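## Task

The cell is paused. Log: earlier run 9139 threw away plate B38 but left its lid in LP1. The mover then took lids off R33 in N3 (lid to LP2), R83 in N2 (lid to LP4) and R38 in N1 (lid to LP3). The dispenser failed and the run was aborted. Auto-recover put the LP3 lid on N1 and the LP4 lid on N2, then a watchdog stopped it. Put each plate's own lid back on it, seated fully down, then press CONTINUE. The lids carry no labels, so the log is the only guide to which lid belongs to which plate. The plates and the earlier run's lid must stay where they began. If two or more plates in the nests lack a lid, press CALL instead and leave every plate and lid as it began. Pressing RETRY, CONTINUE or SKIP while gripping labware, or while a nest plate is not seated or a lid there is not seated on its plate, fails the task. Results held in place only by the robot do not count. At the end release everything and move clear; resting on the panel housing, the CALL key or the needed key still counts as clear.

## Robot and tools

Robot: two six-joint arms, left_arm and right_arm, each ending in a two-finger parallel gripper with a wrist camera. The names are not image sides: left_arm sits on the +y side. Bases (scene frame): left_arm at (-0.038, +0.328, +0.373), right_arm at (-0.005, -0.282, +0.373), both slightly tilted. A mounting frame behind the arms is a fixed obstacle. Either arm may be used; the idle one can be parked out of the way.

Frame: one shared scene frame, origin on the table top midway between the arms, +x out over the table, +z up. Positions in metres, orientations as quaternions written w first (qw, qx, qy, qz). On a gripper, the fingers point along its +z axis and close along its y axis; end_effector_position is the point between the pads, about 1 cm behind the fingertips.

The row: every moving call uses rows of 16 numbers, left arm first then right: x, y, z, qw, qx, qy, qz, opening for left_arm, then the same eight for right_arm. Both arms always appear, even if one should not move. x, y, z, quat are an absolute target pose for that gripper in the scene frame, not an offset. Opening runs -1 (closed) to +1 (fully open, 0.094 m). To hold an object, command about 0.03 below the reported grip_measured; a smaller gap grips more lightly. To keep an arm still, resend its exact pose and opening from the last result before it stopped; to keep a hand's orientation steady, repeat the same quaternion rather than copying a drifted reading.

Tools:
- execute_actions(actions): a list of actions; each action is a table of 1 to 15 rows, one row per 1/30 s control step; a short table repeats its last row until 15 steps pass. Each action lasts 0.5 s. An empty list just returns state and images. A target more than 0.6 m from the gripper's current position along any of its own axes gets the action refused for both arms; if the first action fails this against the last reported state, or any action is malformed, nothing runs.
- move(target, speed, blocking): target is one 16-number row of absolute poses. Each gripper travels straight toward it, all finishing together in 0.5 to 10 s (cut off at 10 s). speed is m/s, 0.002 to 0.5, default 0.25; rotation up to twice that in rad/s. blocking=false returns after 0.5 s while motion continues; then only wait or stop are accepted until an end is reported. Faster contacts hit harder, and aiming deeper past a contact presses harder.
- wait(seconds): 0 to 10; arms hold their last command; returns early if a running move ends.
- stop(): brakes a running move; fingers keep moving.
- zoom_image(camera, region): camera is cam_high, cam_left_wrist or cam_right_wrist; region [x0, y0, x1, y1] in image pixels from the top-left, at most 504 by 504.
- read_manual(section): licence texts only, default "licences".
- finished_scene(scene): ends scene 1 or 2 for good; the result reports success and gives the next task.

Control behaviour: each step the command is clipped to within 70 mm and 16 degrees of the measured pose, so far targets need several actions. Hands often stop a centimetre or more short, usually low. Moves of a few mm may do nothing. Position wins over orientation when both cannot be met.

Results: a state line per arm (position and quat), Hand target lines (the pose currently driven toward), grip_measured on the opening scale (readings may be off by about 1 mm), and Joint positions whose last value is the opening in metres. Action calls also list step positions; HELD marks steps that were held back. A move adds a move: line with the ending (done, off_target, moving, held, fault), limits (paced = clipped command, held = steps blocked, after which the arm can surge) and each gripper's distance from target. "pose unreachable" means the clearance check altered or blocked that arm; "too close" concerns arms, plates and frame. FAULT marks an arm stop; MOTOR HOT warns from 85 °C; at 100 °C an OVER-TEMPERATURE FAULT drops the arm and its load, so avoid holding loads long.

Cameras: cam_high 672x504 fixed overhead; wrist cameras 616x616 fisheye. Calibration K, distortion and T_world_to_cam are supplied and may be slightly off.

Deck and panel: deck labels name the nests (N1 to N3) and lid parks (LP1 to LP4), in no fixed layout. The panel keys from left to right, facing it: RETRY (white), CONTINUE (green), SKIP (yellow), CALL (blue). Push a key until it latches. The first three end the job on press; after CALL the job ends when you stop. A wrong or premature key is worse than none. Release the lid and make sure plates and lids are seated before pressing.

Avoid: knocking anything off the table (ends the scene), arm-to-arm contact, drops, slips, slams and hard pushes, and leaving anything held up only by the gripper.

Each tool is called after "Call:" by a JSON object that holds its "op" and its "data".

## Session

Call:
{"op": "execute_actions", "data": {"actions": []}}

Scene clock: 0.00 s.
left_arm: end_effector_position=(+0.4586, +0.4958, +0.2062) grip_measured=+1.000 end_effector_quat_wxyz=(+0.196, +0.310, +0.752, +0.547) | right_arm: end_effector_position=(+0.5099, -0.3622, +0.2574) grip_measured=+1.000 end_effector_quat_wxyz=(+0.381, -0.025, +0.924, +0.008)
Joint positions: left_arm=[ 0.007  2.124  0.687  1.549 -0.681  1.573  0.094] | right_arm=[-0.251  1.533  0.58   0.564 -0.129 -0.245  0.094]
Joint velocities: left_arm=[-0.024 -0.005 -0.012  0.007  0.022 -0.022  0.   ] | right_arm=[-0.005 -0.015  0.012 -0.007 -0.022  0.022  0.   ]
Hand target (left_arm): +0.458, +0.496, +0.207; +0.197, +0.310, +0.752, +0.548
Hand target (right_arm): +0.514, -0.363, +0.258; +0.385, -0.025, +0.923, +0.007

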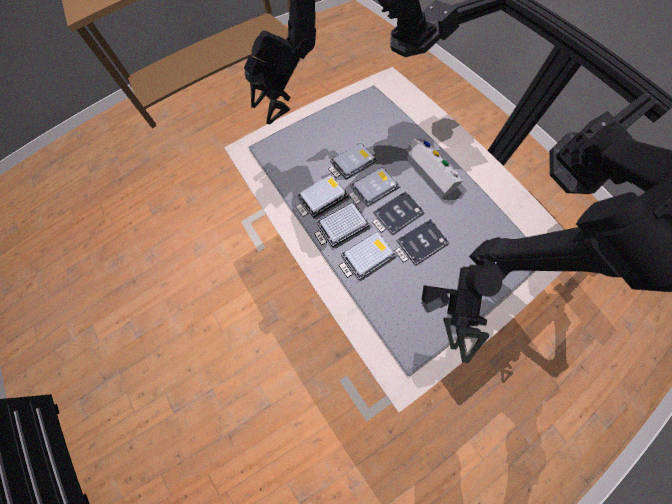

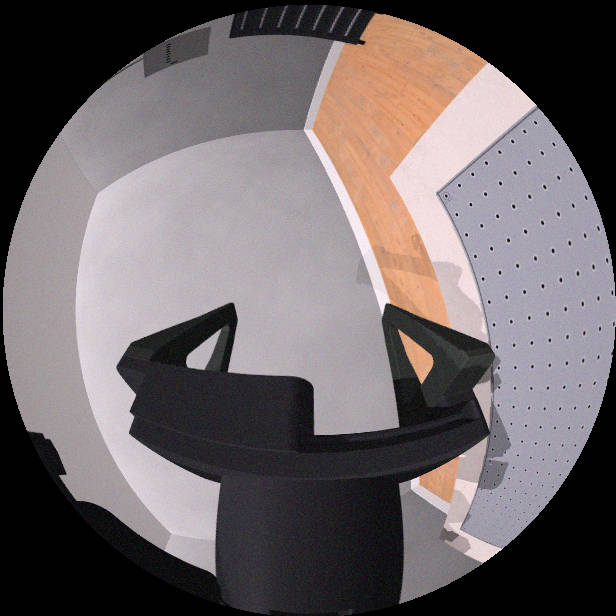

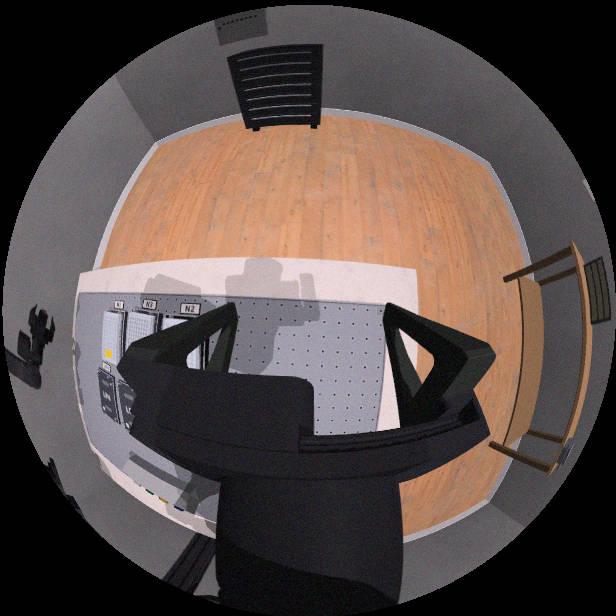

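Call:
{"op": "zoom_image", "data": {"camera": "cam_high", "region": [290, 125, 480, 285]}}

Region (290, 125, 480, 285) of cam_high's 672x504 image, scaled by 2.653, with more detail than that image has; it fills the top 424 rows of this view, and the rest is white.

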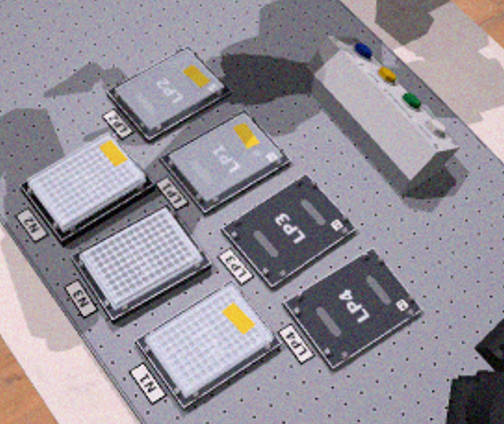

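Call:
{"op": "zoom_image", "data": {"camera": "cam_high", "region": [295, 135, 385, 225]}}

Call:
{"op": "zoom_image", "data": {"camera": "cam_high", "region": [310, 195, 405, 285]}}

Call:
{"op": "zoom_image", "data": {"camera": "cam_high", "region": [395, 125, 480, 210]}}

Region (295, 135, 385, 225) of cam_high's 672x504 image, scaled by 5.600, with more detail than that image has.

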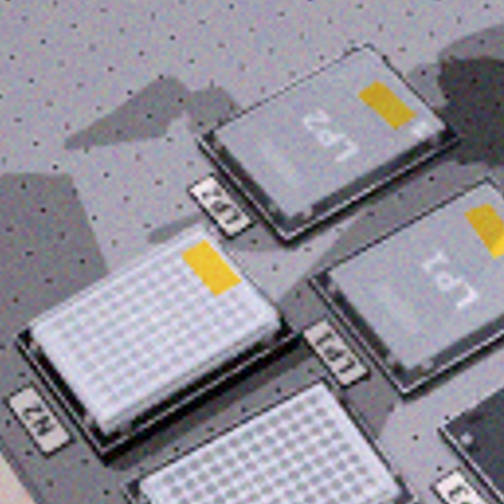

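Region (310, 195, 405, 285) of cam_high's 672x504 image, scaled by 5.305, with more detail than that image has; it fills the top 477 rows of this view, and the rest is white.

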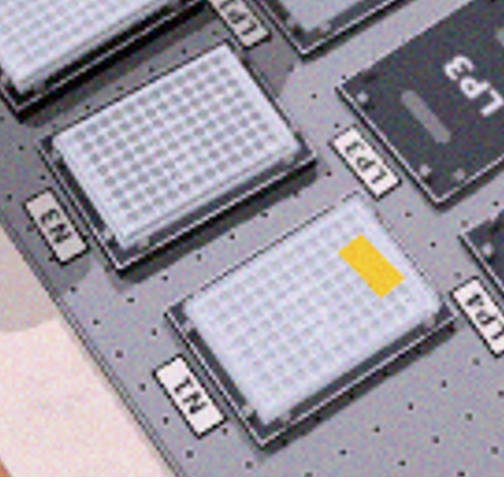

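Region (395, 125, 480, 210) of cam_high's 672x504 image, scaled by 5.929, with more detail than that image has.

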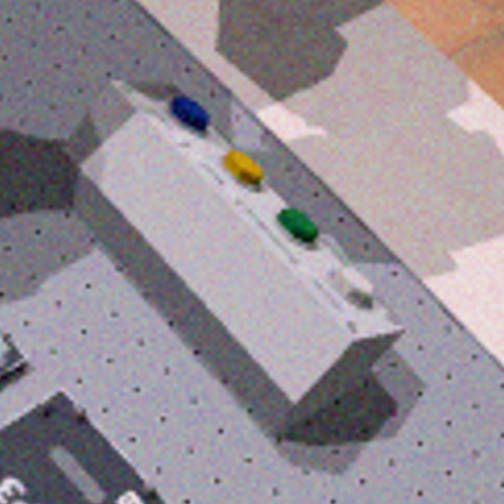

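Call:
{"op": "move", "data": {"target": [0.4586,0.4958,0.2062,0.196,0.310,0.752,0.547,1, 0.267,-0.204,0.12,0,0,1,0,1], "speed": 0.4}}

Scene clock: 23.17 s.
left_arm: end_effector_position=(+0.4586, +0.4958, +0.2062) grip_measured=+1.000 end_effector_quat_wxyz=(+0.196, +0.310, +0.752, +0.547) | right_arm: end_effector_position=(+0.2667, -0.2095, +0.1207) grip_measured=+1.000 end_effector_quat_wxyz=(+0.004, -0.007, +1.000, -0.001)
Joint positions: left_arm=[ 0.007  2.124  0.687  1.549 -0.681  1.573  0.094] | right_arm=[0.183 1.897 0.475 0.219 0.247 0.178 0.094]
Joint velocities: left_arm=[-0.005 -0.005 -0.002 -0.002 -0.051 -0.007  0.   ] | right_arm=[-0.005 -0.005 -0.002  0.002 -0.022  0.007  0.   ]
Hand target (left_arm): +0.459, +0.496, +0.206; +0.196, +0.310, +0.752, +0.547
Hand target (right_arm): +0.268, -0.207, +0.120; +0.003, -0.004, +1.000, -0.002
Off the commanded pose (left_arm): 0.000 m, 0 deg.
Off the commanded pose (right_arm): 0.006 m, 1 deg.
move: done
camera_calibration (this result's frames):
cam_right_wrist: T_world_to_cam=[[0.00538573, -0.999958, -0.00745014, -0.20968], [-0.811147, -0.00872566, 0.584777, 0.144756], [-0.584818, 0.00289371, -0.81116, 0.374914], [0, 0, 0, 1]] pos_world=[0.337803, -0.209493, 0.217903]

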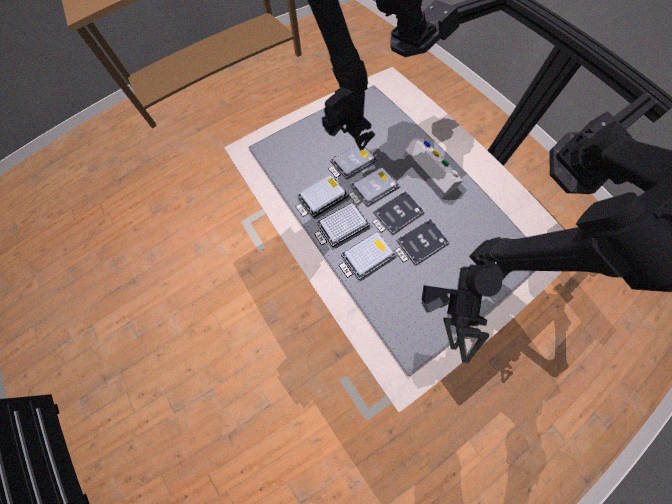

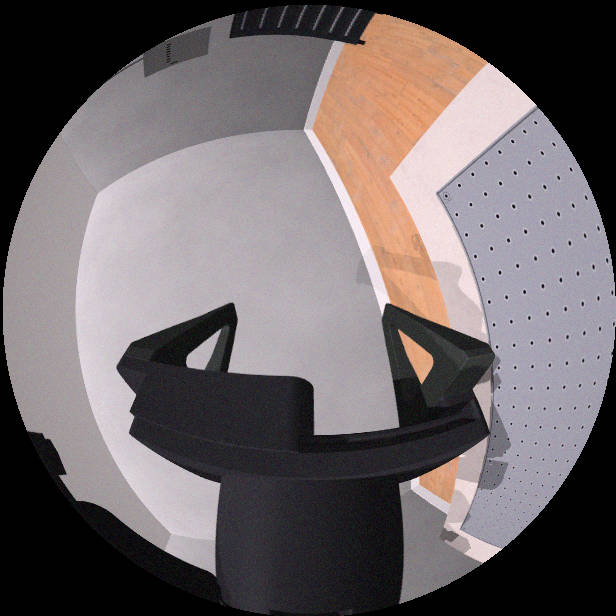

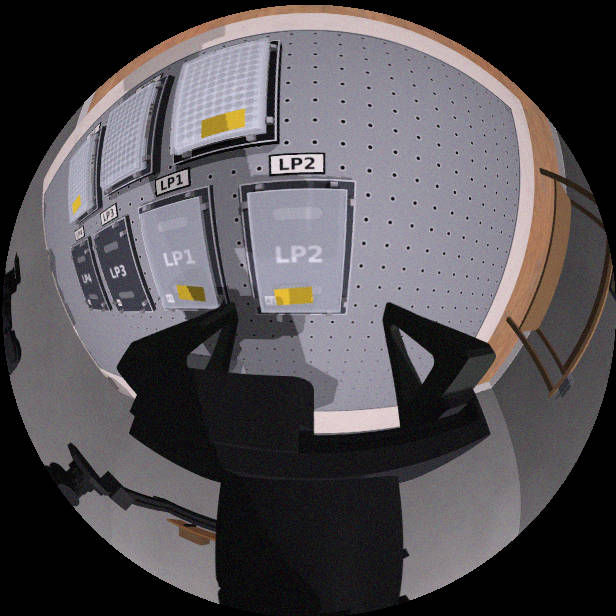

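Call:
{"op": "zoom_image", "data": {"camera": "cam_right_wrist", "region": [220, 160, 380, 330]}}

Call:
{"op": "zoom_image", "data": {"camera": "cam_right_wrist", "region": [60, 20, 300, 230]}}

Region (220, 160, 380, 330) of cam_right_wrist's 616x616 image, scaled by 2.965, with more detail than that image has; it fills the left 474 columns of this view, and the rest is white.

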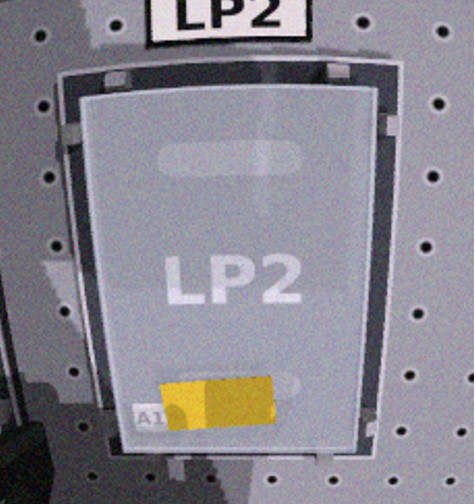

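Region (60, 20, 300, 230) of cam_right_wrist's 616x616 image, scaled by 2.100, with more detail than that image has; it fills the top 441 rows of this view, and the rest is white.

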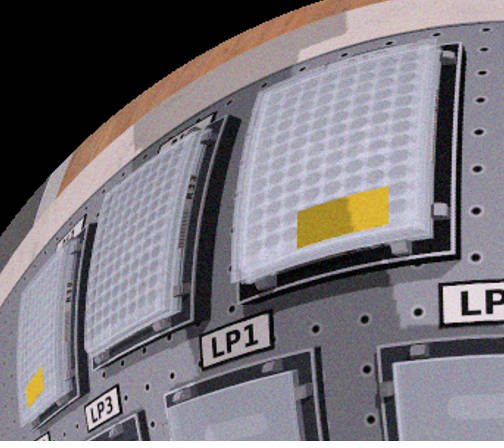

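Call:
{"op": "move", "data": {"target": [0.4586,0.4958,0.2062,0.196,0.310,0.752,0.547,1, 0.264,-0.196,0.06,0,-0.007,1,0,1], "speed": 0.15}}

Scene clock: 44.03 s.
left_arm: end_effector_position=(+0.4586, +0.4958, +0.2062) grip_measured=+1.000 end_effector_quat_wxyz=(+0.196, +0.310, +0.752, +0.547) | right_arm: end_effector_position=(+0.2600, -0.1961, +0.0632) grip_measured=+1.000 end_effector_quat_wxyz=(-0.006, -0.008, +1.000, -0.002)
Joint positions: left_arm=[ 0.007  2.124  0.687  1.549 -0.681  1.573  0.094] | right_arm=[0.183 2.126 0.573 0.33  0.245 0.181 0.094]
Joint velocities: left_arm=[ 0.005 -0.005 -0.002 -0.022 -0.051  0.051  0.   ] | right_arm=[-0.015 -0.015  0.007 -0.002 -0.007  0.022  0.   ]
Hand target (left_arm): +0.459, +0.496, +0.206; +0.196, +0.310, +0.752, +0.547
Hand target (right_arm): +0.264, -0.196, +0.061; -0.000, -0.007, +1.000, -0.000
Off the commanded pose (left_arm): 0.000 m, 0 deg.
Off the commanded pose (right_arm): 0.005 m, 1 deg.
move: done
camera_calibration (this result's frames):
cam_right_wrist: T_world_to_cam=[[0.00792179, -0.999955, -0.00522979, -0.197387], [-0.799321, -0.00947469, 0.60083, 0.168883], [-0.600852, -0.000579366, -0.79936, 0.327091], [0, 0, 0, 1]] pos_world=[0.333089, -0.195589, 0.158961]

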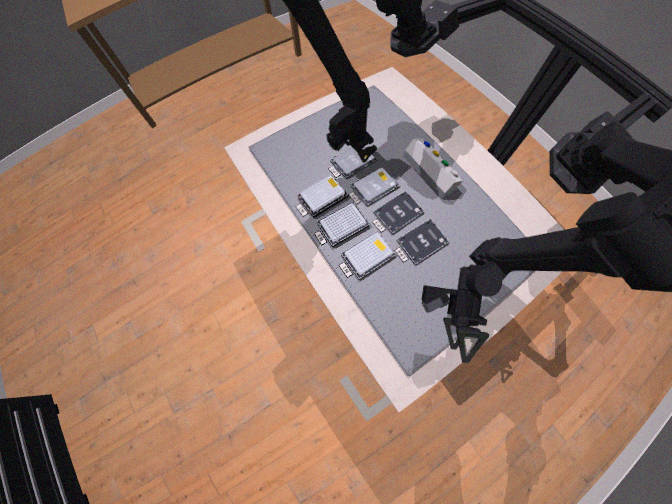

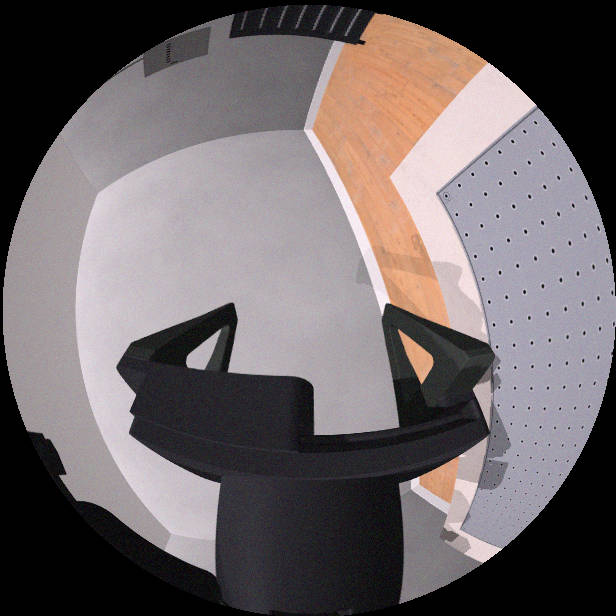

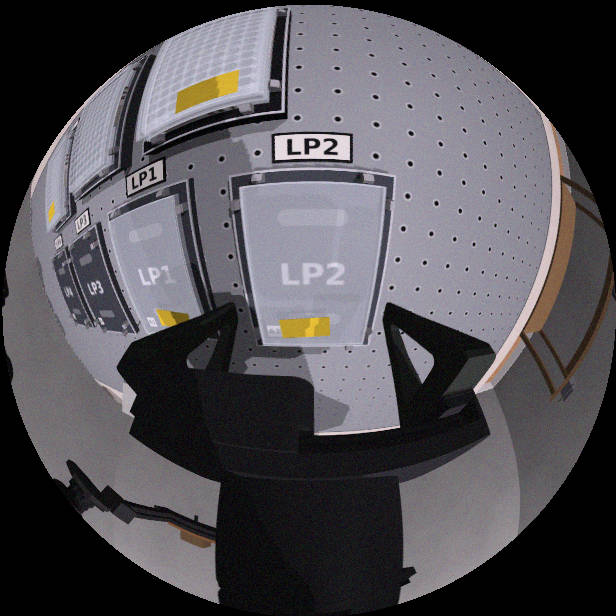

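Call:
{"op": "zoom_image", "data": {"camera": "cam_right_wrist", "region": [210, 160, 410, 360]}}

Call:
{"op": "zoom_image", "data": {"camera": "cam_right_wrist", "region": [40, 0, 310, 240]}}

Region (210, 160, 410, 360) of cam_right_wrist's 616x616 image, scaled by 2.520, with more detail than that image has.

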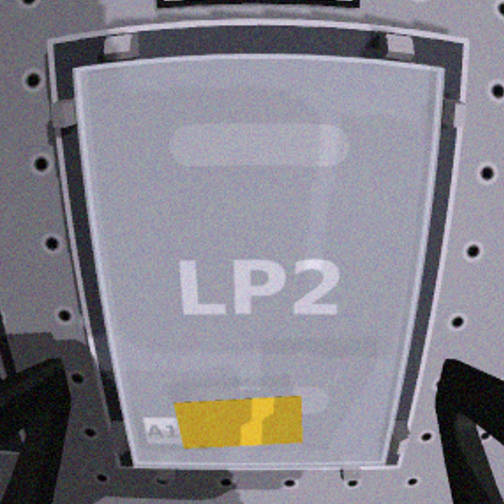

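Region (40, 0, 310, 240) of cam_right_wrist's 616x616 image, scaled by 1.867, with more detail than that image has.

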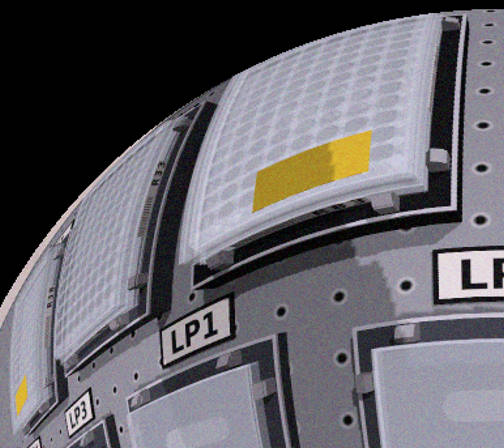

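Call:
{"op": "move", "data": {"target": [0.4586,0.4958,0.2062,0.196,0.310,0.752,0.547,1, 0.267,-0.198,0.035,0,-0.011,1,0,1], "speed": 0.06}}

Scene clock: 60.03 s.
left_arm: end_effector_position=(+0.4586, +0.4958, +0.2062) grip_measured=+1.000 end_effector_quat_wxyz=(+0.196, +0.310, +0.752, +0.547) | right_arm: end_effector_position=(+0.2667, -0.1910, +0.0440) grip_measured=+1.000 end_effector_quat_wxyz=(+0.001, -0.014, +1.000, +0.001)
Joint positions: left_arm=[ 0.007  2.124  0.687  1.549 -0.681  1.573  0.094] | right_arm=[0.178 2.189 0.618 0.363 0.24  0.16  0.094]
Joint velocities: left_arm=[-0.015 -0.005 -0.007  0.027 -0.022  0.037  0.   ] | right_arm=[-0.005 -0.015  0.002 -0.007  0.022  0.007  0.   ]
Hand target (left_arm): +0.459, +0.496, +0.206; +0.196, +0.310, +0.752, +0.547
Hand target (right_arm): +0.267, -0.198, +0.036; -0.000, -0.011, +1.000, -0.000
Off the commanded pose (left_arm): 0.000 m, 0 deg.
Off the commanded pose (right_arm): 0.011 m, 0 deg.
move: off_target (right_arm)
camera_calibration (this result's frames):
cam_right_wrist: T_world_to_cam=[[0.0208178, -0.999724, -0.0108995, -0.195666], [-0.806737, -0.0232366, 0.590453, 0.185545], [-0.590543, -0.00349895, -0.806998, 0.31276], [0, 0, 0, 1]] pos_world=[0.338457, -0.190206, 0.140708]

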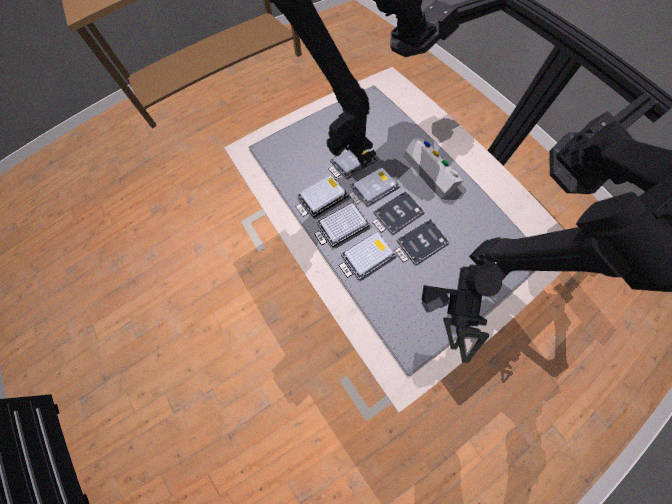

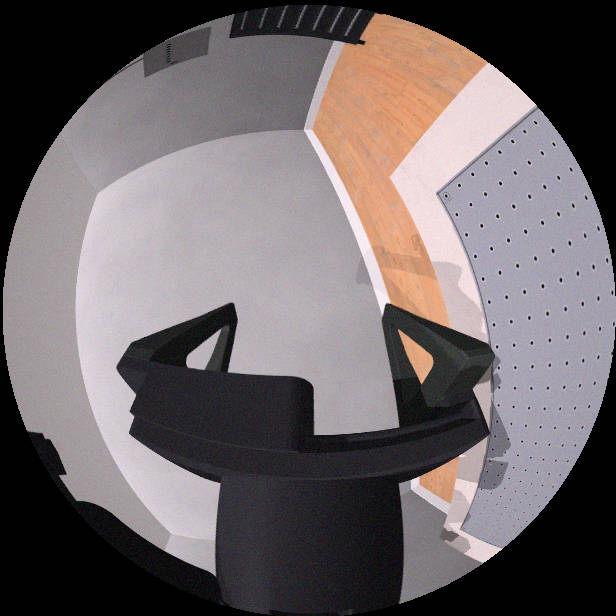

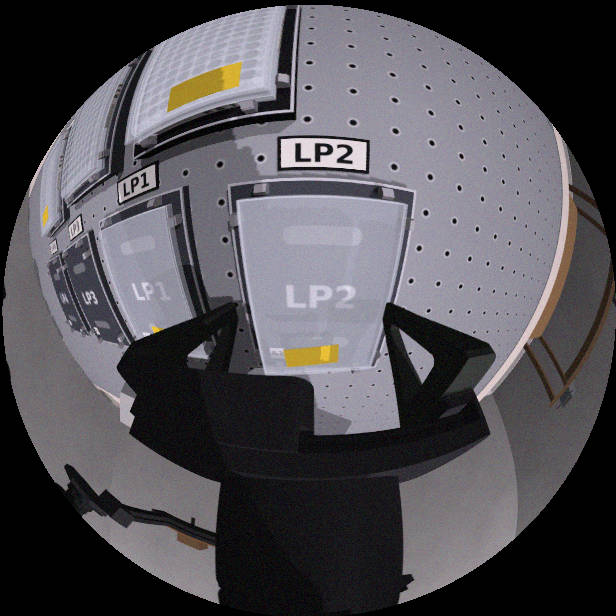

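Call:
{"op": "move", "data": {"target": [0.4586,0.4958,0.2062,0.196,0.310,0.752,0.547,1, 0.267,-0.206,0.05,0,-0.009,1,0,1], "speed": 0.06}}

Scene clock: 63.67 s.
left_arm: end_effector_position=(+0.4586, +0.4958, +0.2062) grip_measured=+1.000 end_effector_quat_wxyz=(+0.196, +0.310, +0.752, +0.547) | right_arm: end_effector_position=(+0.2743, -0.1967, +0.0463) grip_measured=+1.000 end_effector_quat_wxyz=(+0.007, -0.010, +1.000, +0.002)
Joint positions: left_arm=[ 0.007  2.124  0.687  1.549 -0.681  1.573  0.094] | right_arm=[0.158 2.171 0.617 0.363 0.231 0.146 0.094]
Joint velocities: left_arm=[-0.015 -0.005 -0.002 -0.002 -0.022 -0.007  0.   ] | right_arm=[-0.015 -0.005 -0.007  0.002 -0.007 -0.037  0.   ]
Hand target (left_arm): +0.459, +0.496, +0.206; +0.196, +0.310, +0.752, +0.547
Hand target (right_arm): +0.267, -0.206, +0.050; -0.000, -0.009, +1.000, +0.000
Off the commanded pose (left_arm): 0.000 m, 0 deg.
Off the commanded pose (right_arm): 0.012 m, 1 deg.
move: off_target (right_arm)
camera_calibration (this result's frames):
cam_right_wrist: T_world_to_cam=[[0.0127941, -0.999814, -0.014439, -0.199083], [-0.813651, -0.0188032, 0.58105, 0.19343], [-0.581214, 0.00431429, -0.81374, 0.318449], [0, 0, 0, 1]] pos_world=[0.345019, -0.196783, 0.143868]

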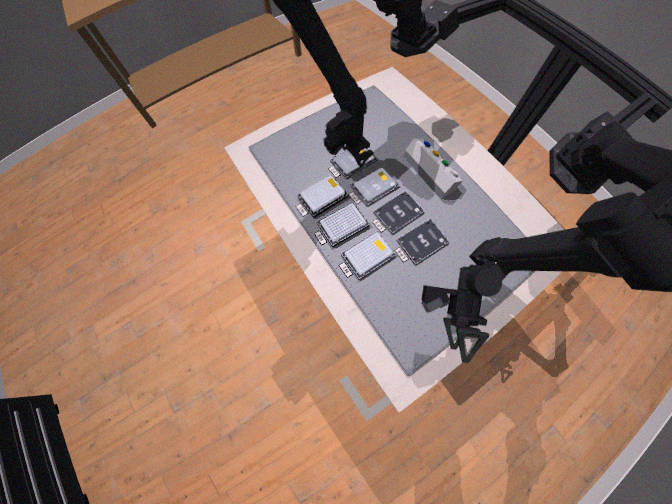

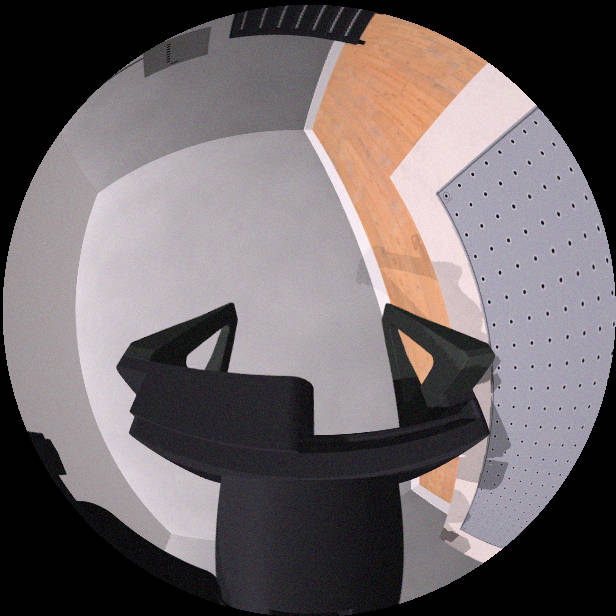

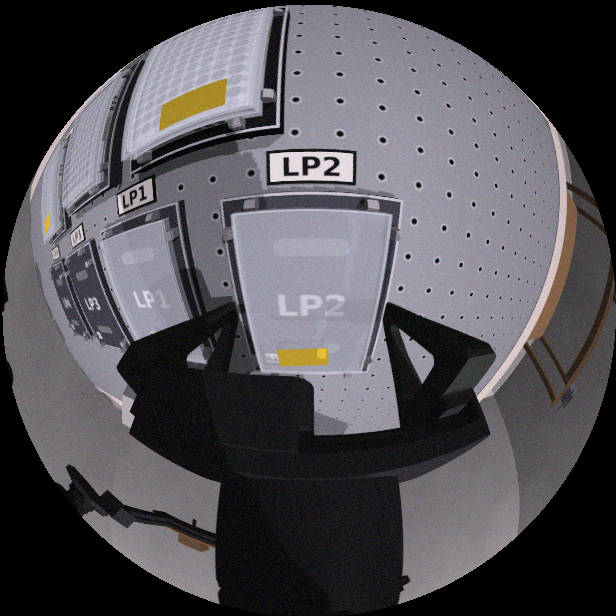

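Call:
{"op": "move", "data": {"target": [0.4586,0.4958,0.2062,0.196,0.310,0.752,0.547,1, 0.263,-0.207,0.032,0,-0.009,1,0,1], "speed": 0.04}}

Call:
{"op": "zoom_image", "data": {"camera": "cam_right_wrist", "region": [190, 170, 430, 400]}}

Scene clock: 68.87 s.
left_arm: end_effector_position=(+0.4586, +0.4958, +0.2062) grip_measured=+1.000 end_effector_quat_wxyz=(+0.196, +0.310, +0.752, +0.547) | right_arm: end_effector_position=(+0.2647, -0.2009, +0.0373) grip_measured=+1.000 end_effector_quat_wxyz=(+0.001, -0.012, +1.000, +0.001)
Joint positions: left_arm=[ 0.007  2.124  0.687  1.549 -0.681  1.573  0.094] | right_arm=[0.144 2.209 0.617 0.392 0.227 0.132 0.094]
Joint velocities: left_arm=[ 0.005 -0.024  0.002 -0.002 -0.022  0.022  0.   ] | right_arm=[ 0.005 -0.005  0.012  0.002 -0.007 -0.022  0.   ]
Hand target (left_arm): +0.459, +0.496, +0.206; +0.196, +0.310, +0.752, +0.547
Hand target (right_arm): +0.263, -0.207, +0.032; -0.000, -0.009, +1.000, -0.000
Off the commanded pose (left_arm): 0.000 m, 0 deg.
Off the commanded pose (right_arm): 0.008 m, 0 deg.
move: done
camera_calibration (this result's frames):
cam_right_wrist: T_world_to_cam=[[0.0150575, -0.999812, -0.0122472, -0.204052], [-0.807436, -0.019383, 0.589637, 0.188691], [-0.589763, 0.0010104, -0.807575, 0.306954], [0, 0, 0, 1]] pos_world=[0.336459, -0.200666, 0.13413]

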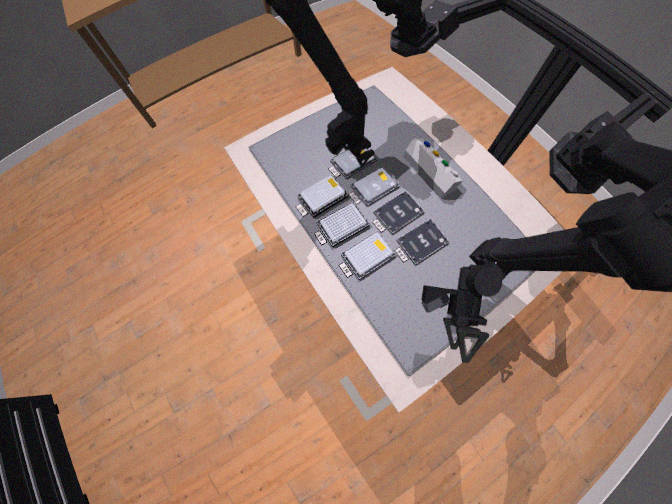

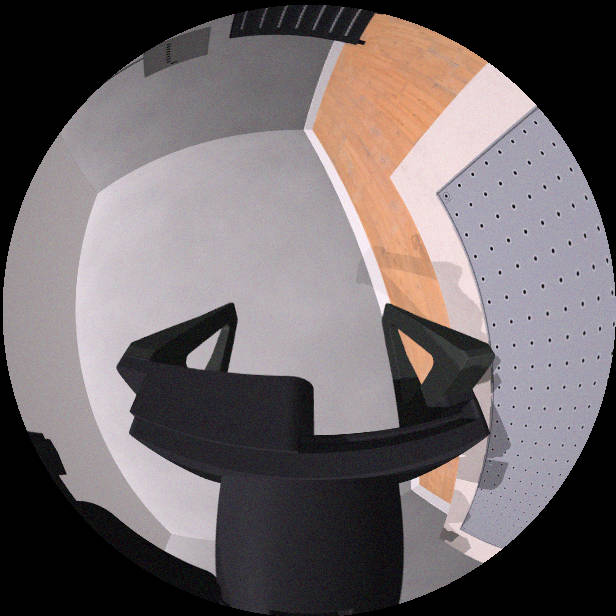

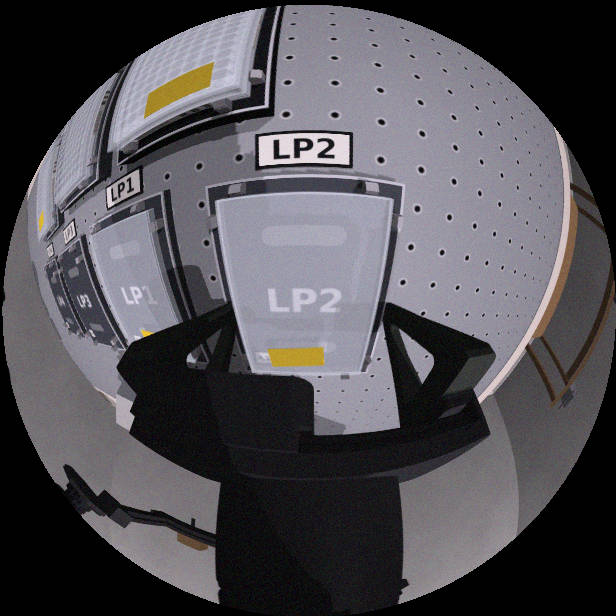

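Region (190, 170, 430, 400) of cam_right_wrist's 616x616 image, scaled by 2.100, with more detail than that image has; it fills the top 483 rows of this view, and the rest is white.

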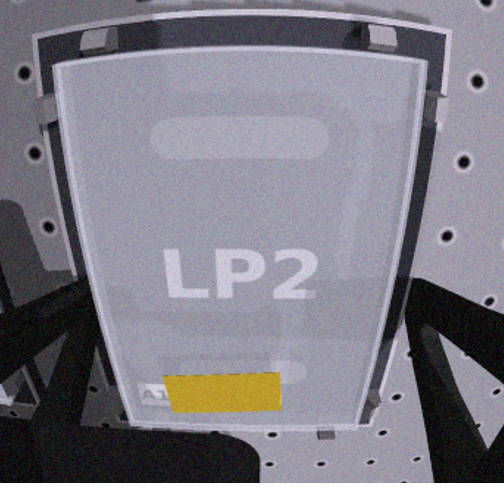

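Call:
{"op": "move", "data": {"target": [0.4586,0.4958,0.2062,0.196,0.310,0.752,0.547,1, 0.263,-0.192,0.033,0,-0.009,1,0,0.77], "speed": 0.04}}

Call:
{"op": "zoom_image", "data": {"camera": "cam_right_wrist", "region": [190, 170, 430, 400]}}

Scene clock: 77.53 s.
left_arm: end_effector_position=(+0.4586, +0.4958, +0.2062) grip_measured=+1.000 end_effector_quat_wxyz=(+0.196, +0.310, +0.752, +0.547) | right_arm: end_effector_position=(+0.2655, -0.1980, +0.0373) grip_measured=+0.798 end_effector_quat_wxyz=(+0.003, -0.011, +1.000, +0.001)
Joint positions: left_arm=[ 0.007  2.124  0.687  1.549 -0.681  1.573  0.094] | right_arm=[0.153 2.21  0.62  0.392 0.231 0.142 0.084]
Joint velocities: left_arm=[-0.015  0.005  0.002 -0.007  0.007 -0.022  0.   ] | right_arm=[-0.005 -0.005 -0.007 -0.002 -0.037 -0.022 -0.001]
Hand target (left_arm): +0.459, +0.496, +0.206; +0.196, +0.310, +0.752, +0.547
Hand target (right_arm): +0.263, -0.192, +0.033; +0.000, -0.009, +1.000, +0.000
Off the commanded pose (left_arm): 0.000 m, 0 deg.
Off the commanded pose (right_arm): 0.008 m, 0 deg.
move: done
camera_calibration (this result's frames):
cam_right_wrist: T_world_to_cam=[[0.0135945, -0.999842, -0.0114593, -0.20074], [-0.809351, -0.0177328, 0.587058, 0.190315], [-0.587168, 0.00129385, -0.809464, 0.306831], [0, 0, 0, 1]] pos_world=[0.336922, -0.19773, 0.134343]

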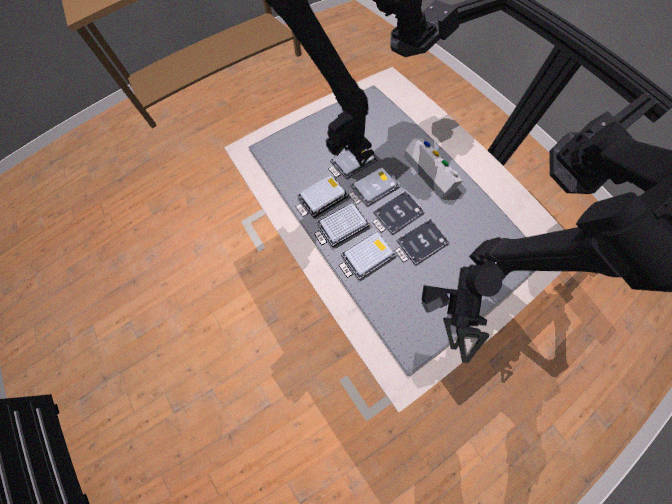

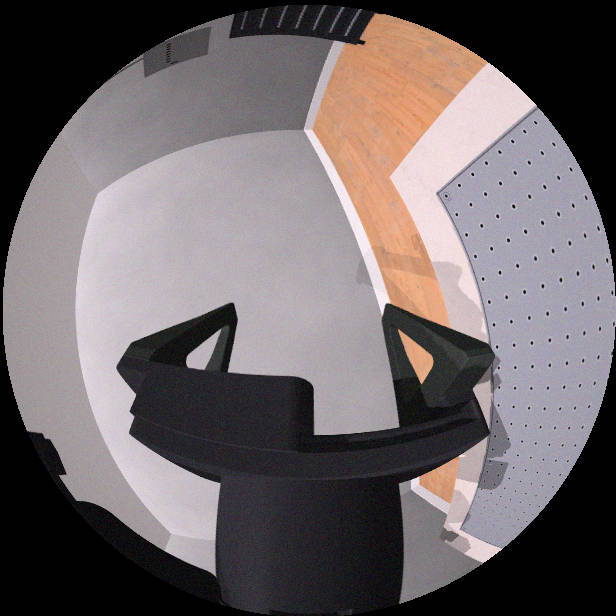

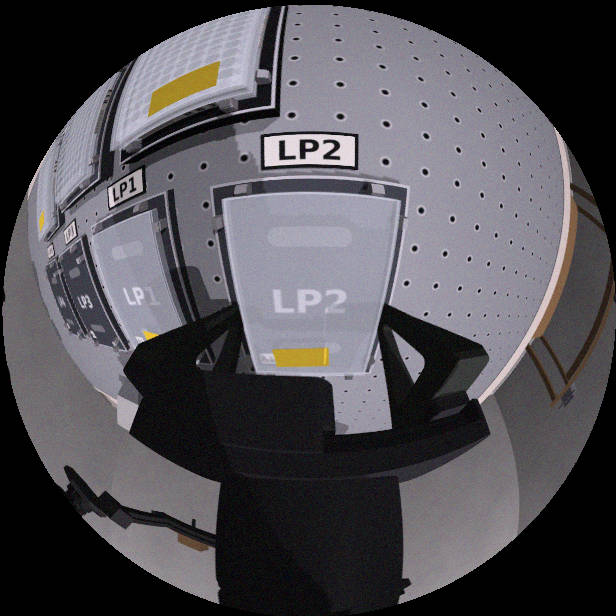

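Region (190, 170, 430, 400) of cam_right_wrist's 616x616 image, scaled by 2.100, with more detail than that image has; it fills the top 483 rows of this view, and the rest is white.

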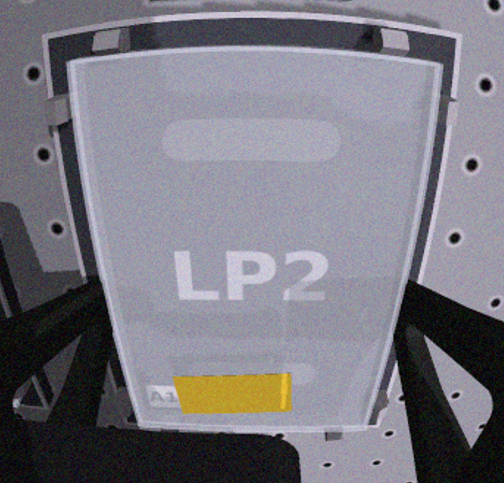

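Call:
{"op": "move", "data": {"target": [0.4586,0.4958,0.2062,0.196,0.310,0.752,0.547,1, 0.263,-0.192,0.08,0,-0.009,1,0,0.77], "speed": 0.08}}

Call:
{"op": "move", "data": {"target": [0.4586,0.4958,0.2062,0.196,0.310,0.752,0.547,1, 0.448,0.006,0.09,0,-0.009,1,0,0.77], "speed": 0.25}}

Scene clock: 83.63 s.
left_arm: end_effector_position=(+0.4586, +0.4958, +0.2062) grip_measured=+1.000 end_effector_quat_wxyz=(+0.196, +0.310, +0.752, +0.547) | right_arm: end_effector_position=(+0.2747, -0.1948, +0.0750) grip_measured=+0.798 end_effector_quat_wxyz=(+0.010, -0.005, +1.000, +0.001)
Joint positions: left_arm=[ 0.007  2.124  0.687  1.549 -0.681  1.573  0.094] | right_arm=[0.187 2.075 0.567 0.317 0.246 0.182 0.084]
Joint velocities: left_arm=[ 0.005 -0.005 -0.002 -0.022 -0.022  0.007  0.   ] | right_arm=[-0.005 -0.005 -0.002 -0.007 -0.022 -0.007  0.   ]
Hand target (left_arm): +0.459, +0.496, +0.206; +0.196, +0.310, +0.752, +0.547
Hand target (right_arm): +0.263, -0.193, +0.080; +0.000, -0.009, +1.000, +0.000
Off the commanded pose (left_arm): 0.000 m, 0 deg.
Off the commanded pose (right_arm): 0.013 m, 1 deg.
move: off_target (right_arm)
camera_calibration (this result's frames):
cam_right_wrist: T_world_to_cam=[[0.00192874, -0.999927, -0.0119291, -0.194021], [-0.817962, -0.00844002, 0.575211, 0.180756], [-0.575269, 0.00864815, -0.817918, 0.341533], [0, 0, 0, 1]] pos_world=[0.344699, -0.195435, 0.173059]

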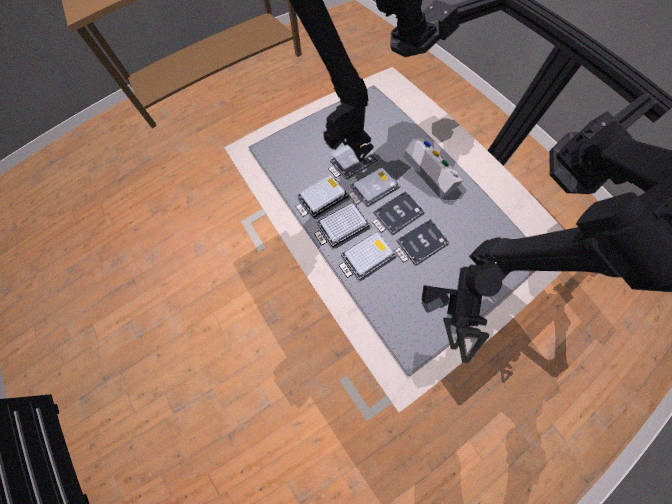

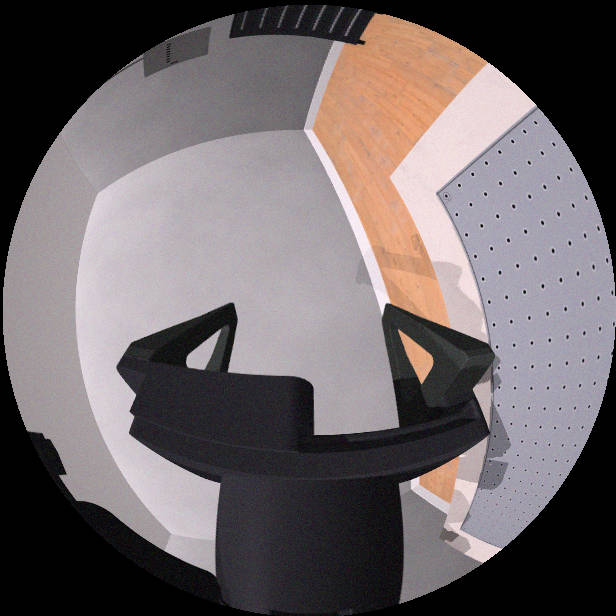

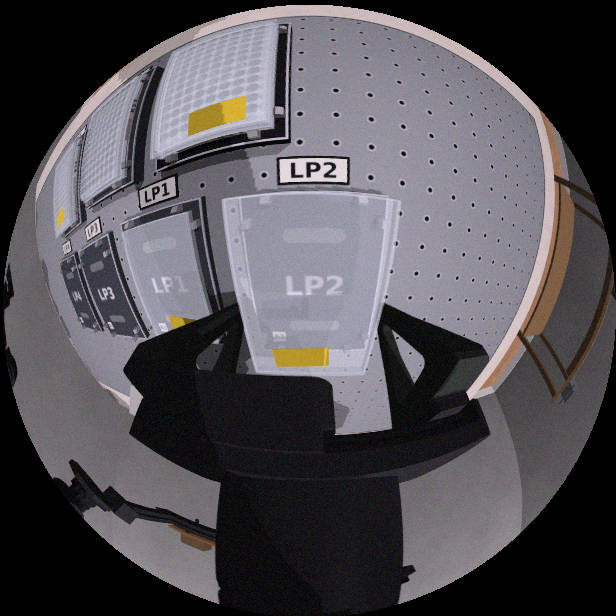

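Scene clock: 85.23 s.
left_arm: end_effector_position=(+0.4586, +0.4958, +0.2062) grip_measured=+1.000 end_effector_quat_wxyz=(+0.196, +0.310, +0.752, +0.547) | right_arm: end_effector_position=(+0.4527, +0.0015, +0.0973) grip_measured=+0.798 end_effector_quat_wxyz=(+0.008, -0.007, +1.000, +0.005)
Joint positions: left_arm=[ 0.007  2.124  0.687  1.549 -0.681  1.573  0.094] | right_arm=[ 0.479  2.151  1.247 -0.372  0.334  0.465  0.084]
Joint velocities: left_arm=[-0.005 -0.015 -0.012  0.002 -0.037  0.037  0.   ] | right_arm=[ 0.005 -0.005 -0.017 -0.007 -0.037  0.066 -0.   ]
Hand target (left_arm): +0.459, +0.496, +0.206; +0.196, +0.310, +0.752, +0.547
Hand target (right_arm): +0.447, +0.008, +0.091; +0.002, -0.009, +1.000, +0.002
Off the commanded pose (left_arm): 0.000 m, 0 deg.
Off the commanded pose (right_arm): 0.010 m, 1 deg.
move: done
camera_calibration (this result's frames):
cam_right_wrist: T_world_to_cam=[[0.00719873, -0.999767, -0.0203708, 0.000601009], [-0.815111, -0.0176673, 0.579036, 0.313543], [-0.57926, 0.0124362, -0.815048, 0.461931], [0, 0, 0, 1]] pos_world=[0.523146, 0.00039569, 0.194955]

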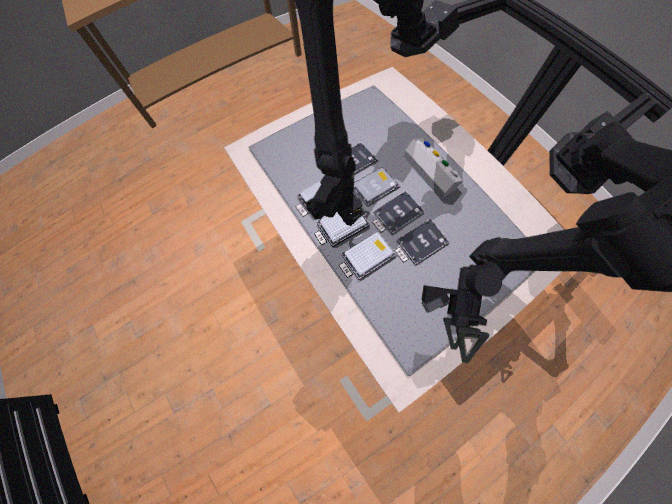

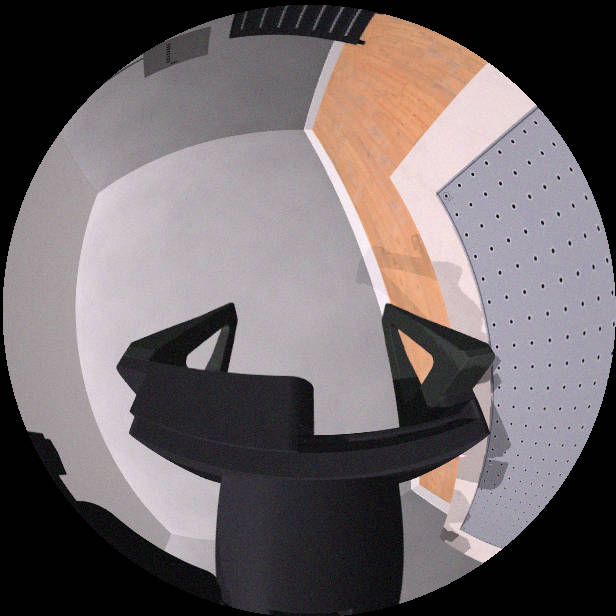

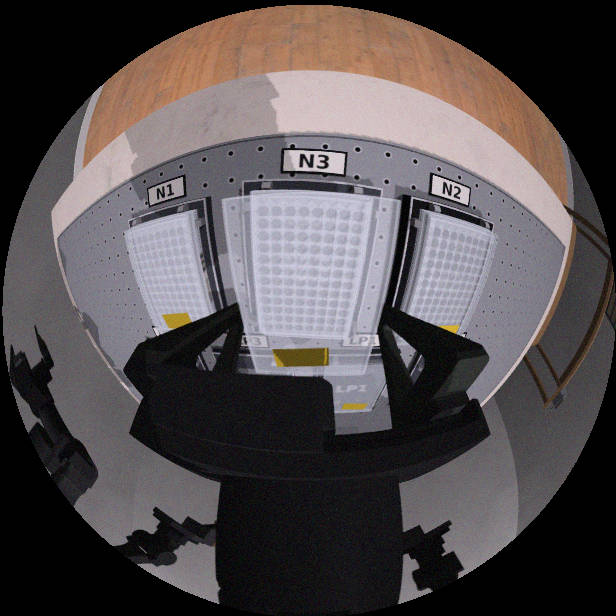

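Call:
{"op": "zoom_image", "data": {"camera": "cam_right_wrist", "region": [210, 170, 410, 380]}}

Call:
{"op": "zoom_image", "data": {"camera": "cam_right_wrist", "region": [370, 160, 520, 350]}}

Call:
{"op": "zoom_image", "data": {"camera": "cam_right_wrist", "region": [105, 160, 255, 350]}}

Region (210, 170, 410, 380) of cam_right_wrist's 616x616 image, scaled by 2.400, with more detail than that image has; it fills the left 480 columns of this view, and the rest is white.

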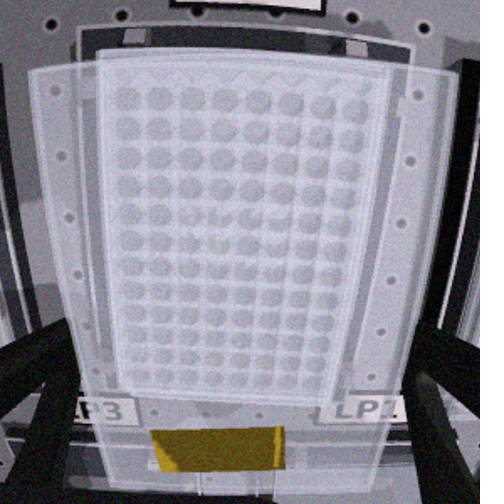

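Region (370, 160, 520, 350) of cam_right_wrist's 616x616 image, scaled by 2.653, with more detail than that image has; it fills the left 398 columns of this view, and the rest is white.

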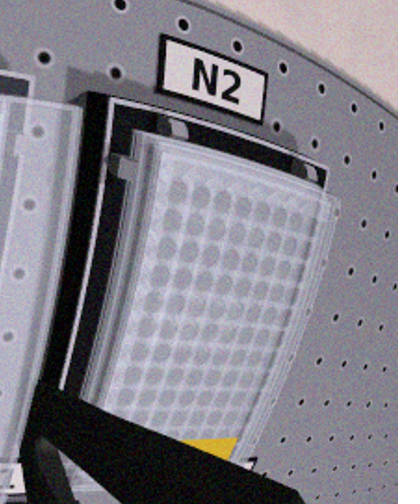

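Region (105, 160, 255, 350) of cam_right_wrist's 616x616 image, scaled by 2.653, with more detail than that image has; it fills the left 398 columns of this view, and the rest is white.

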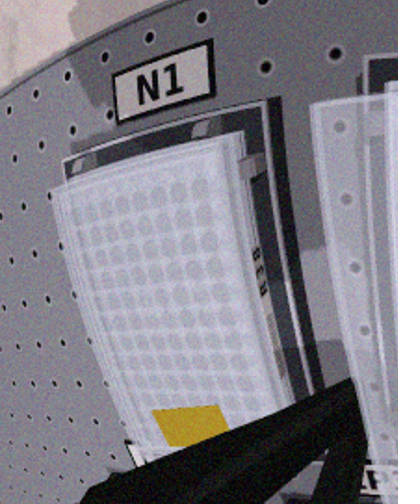

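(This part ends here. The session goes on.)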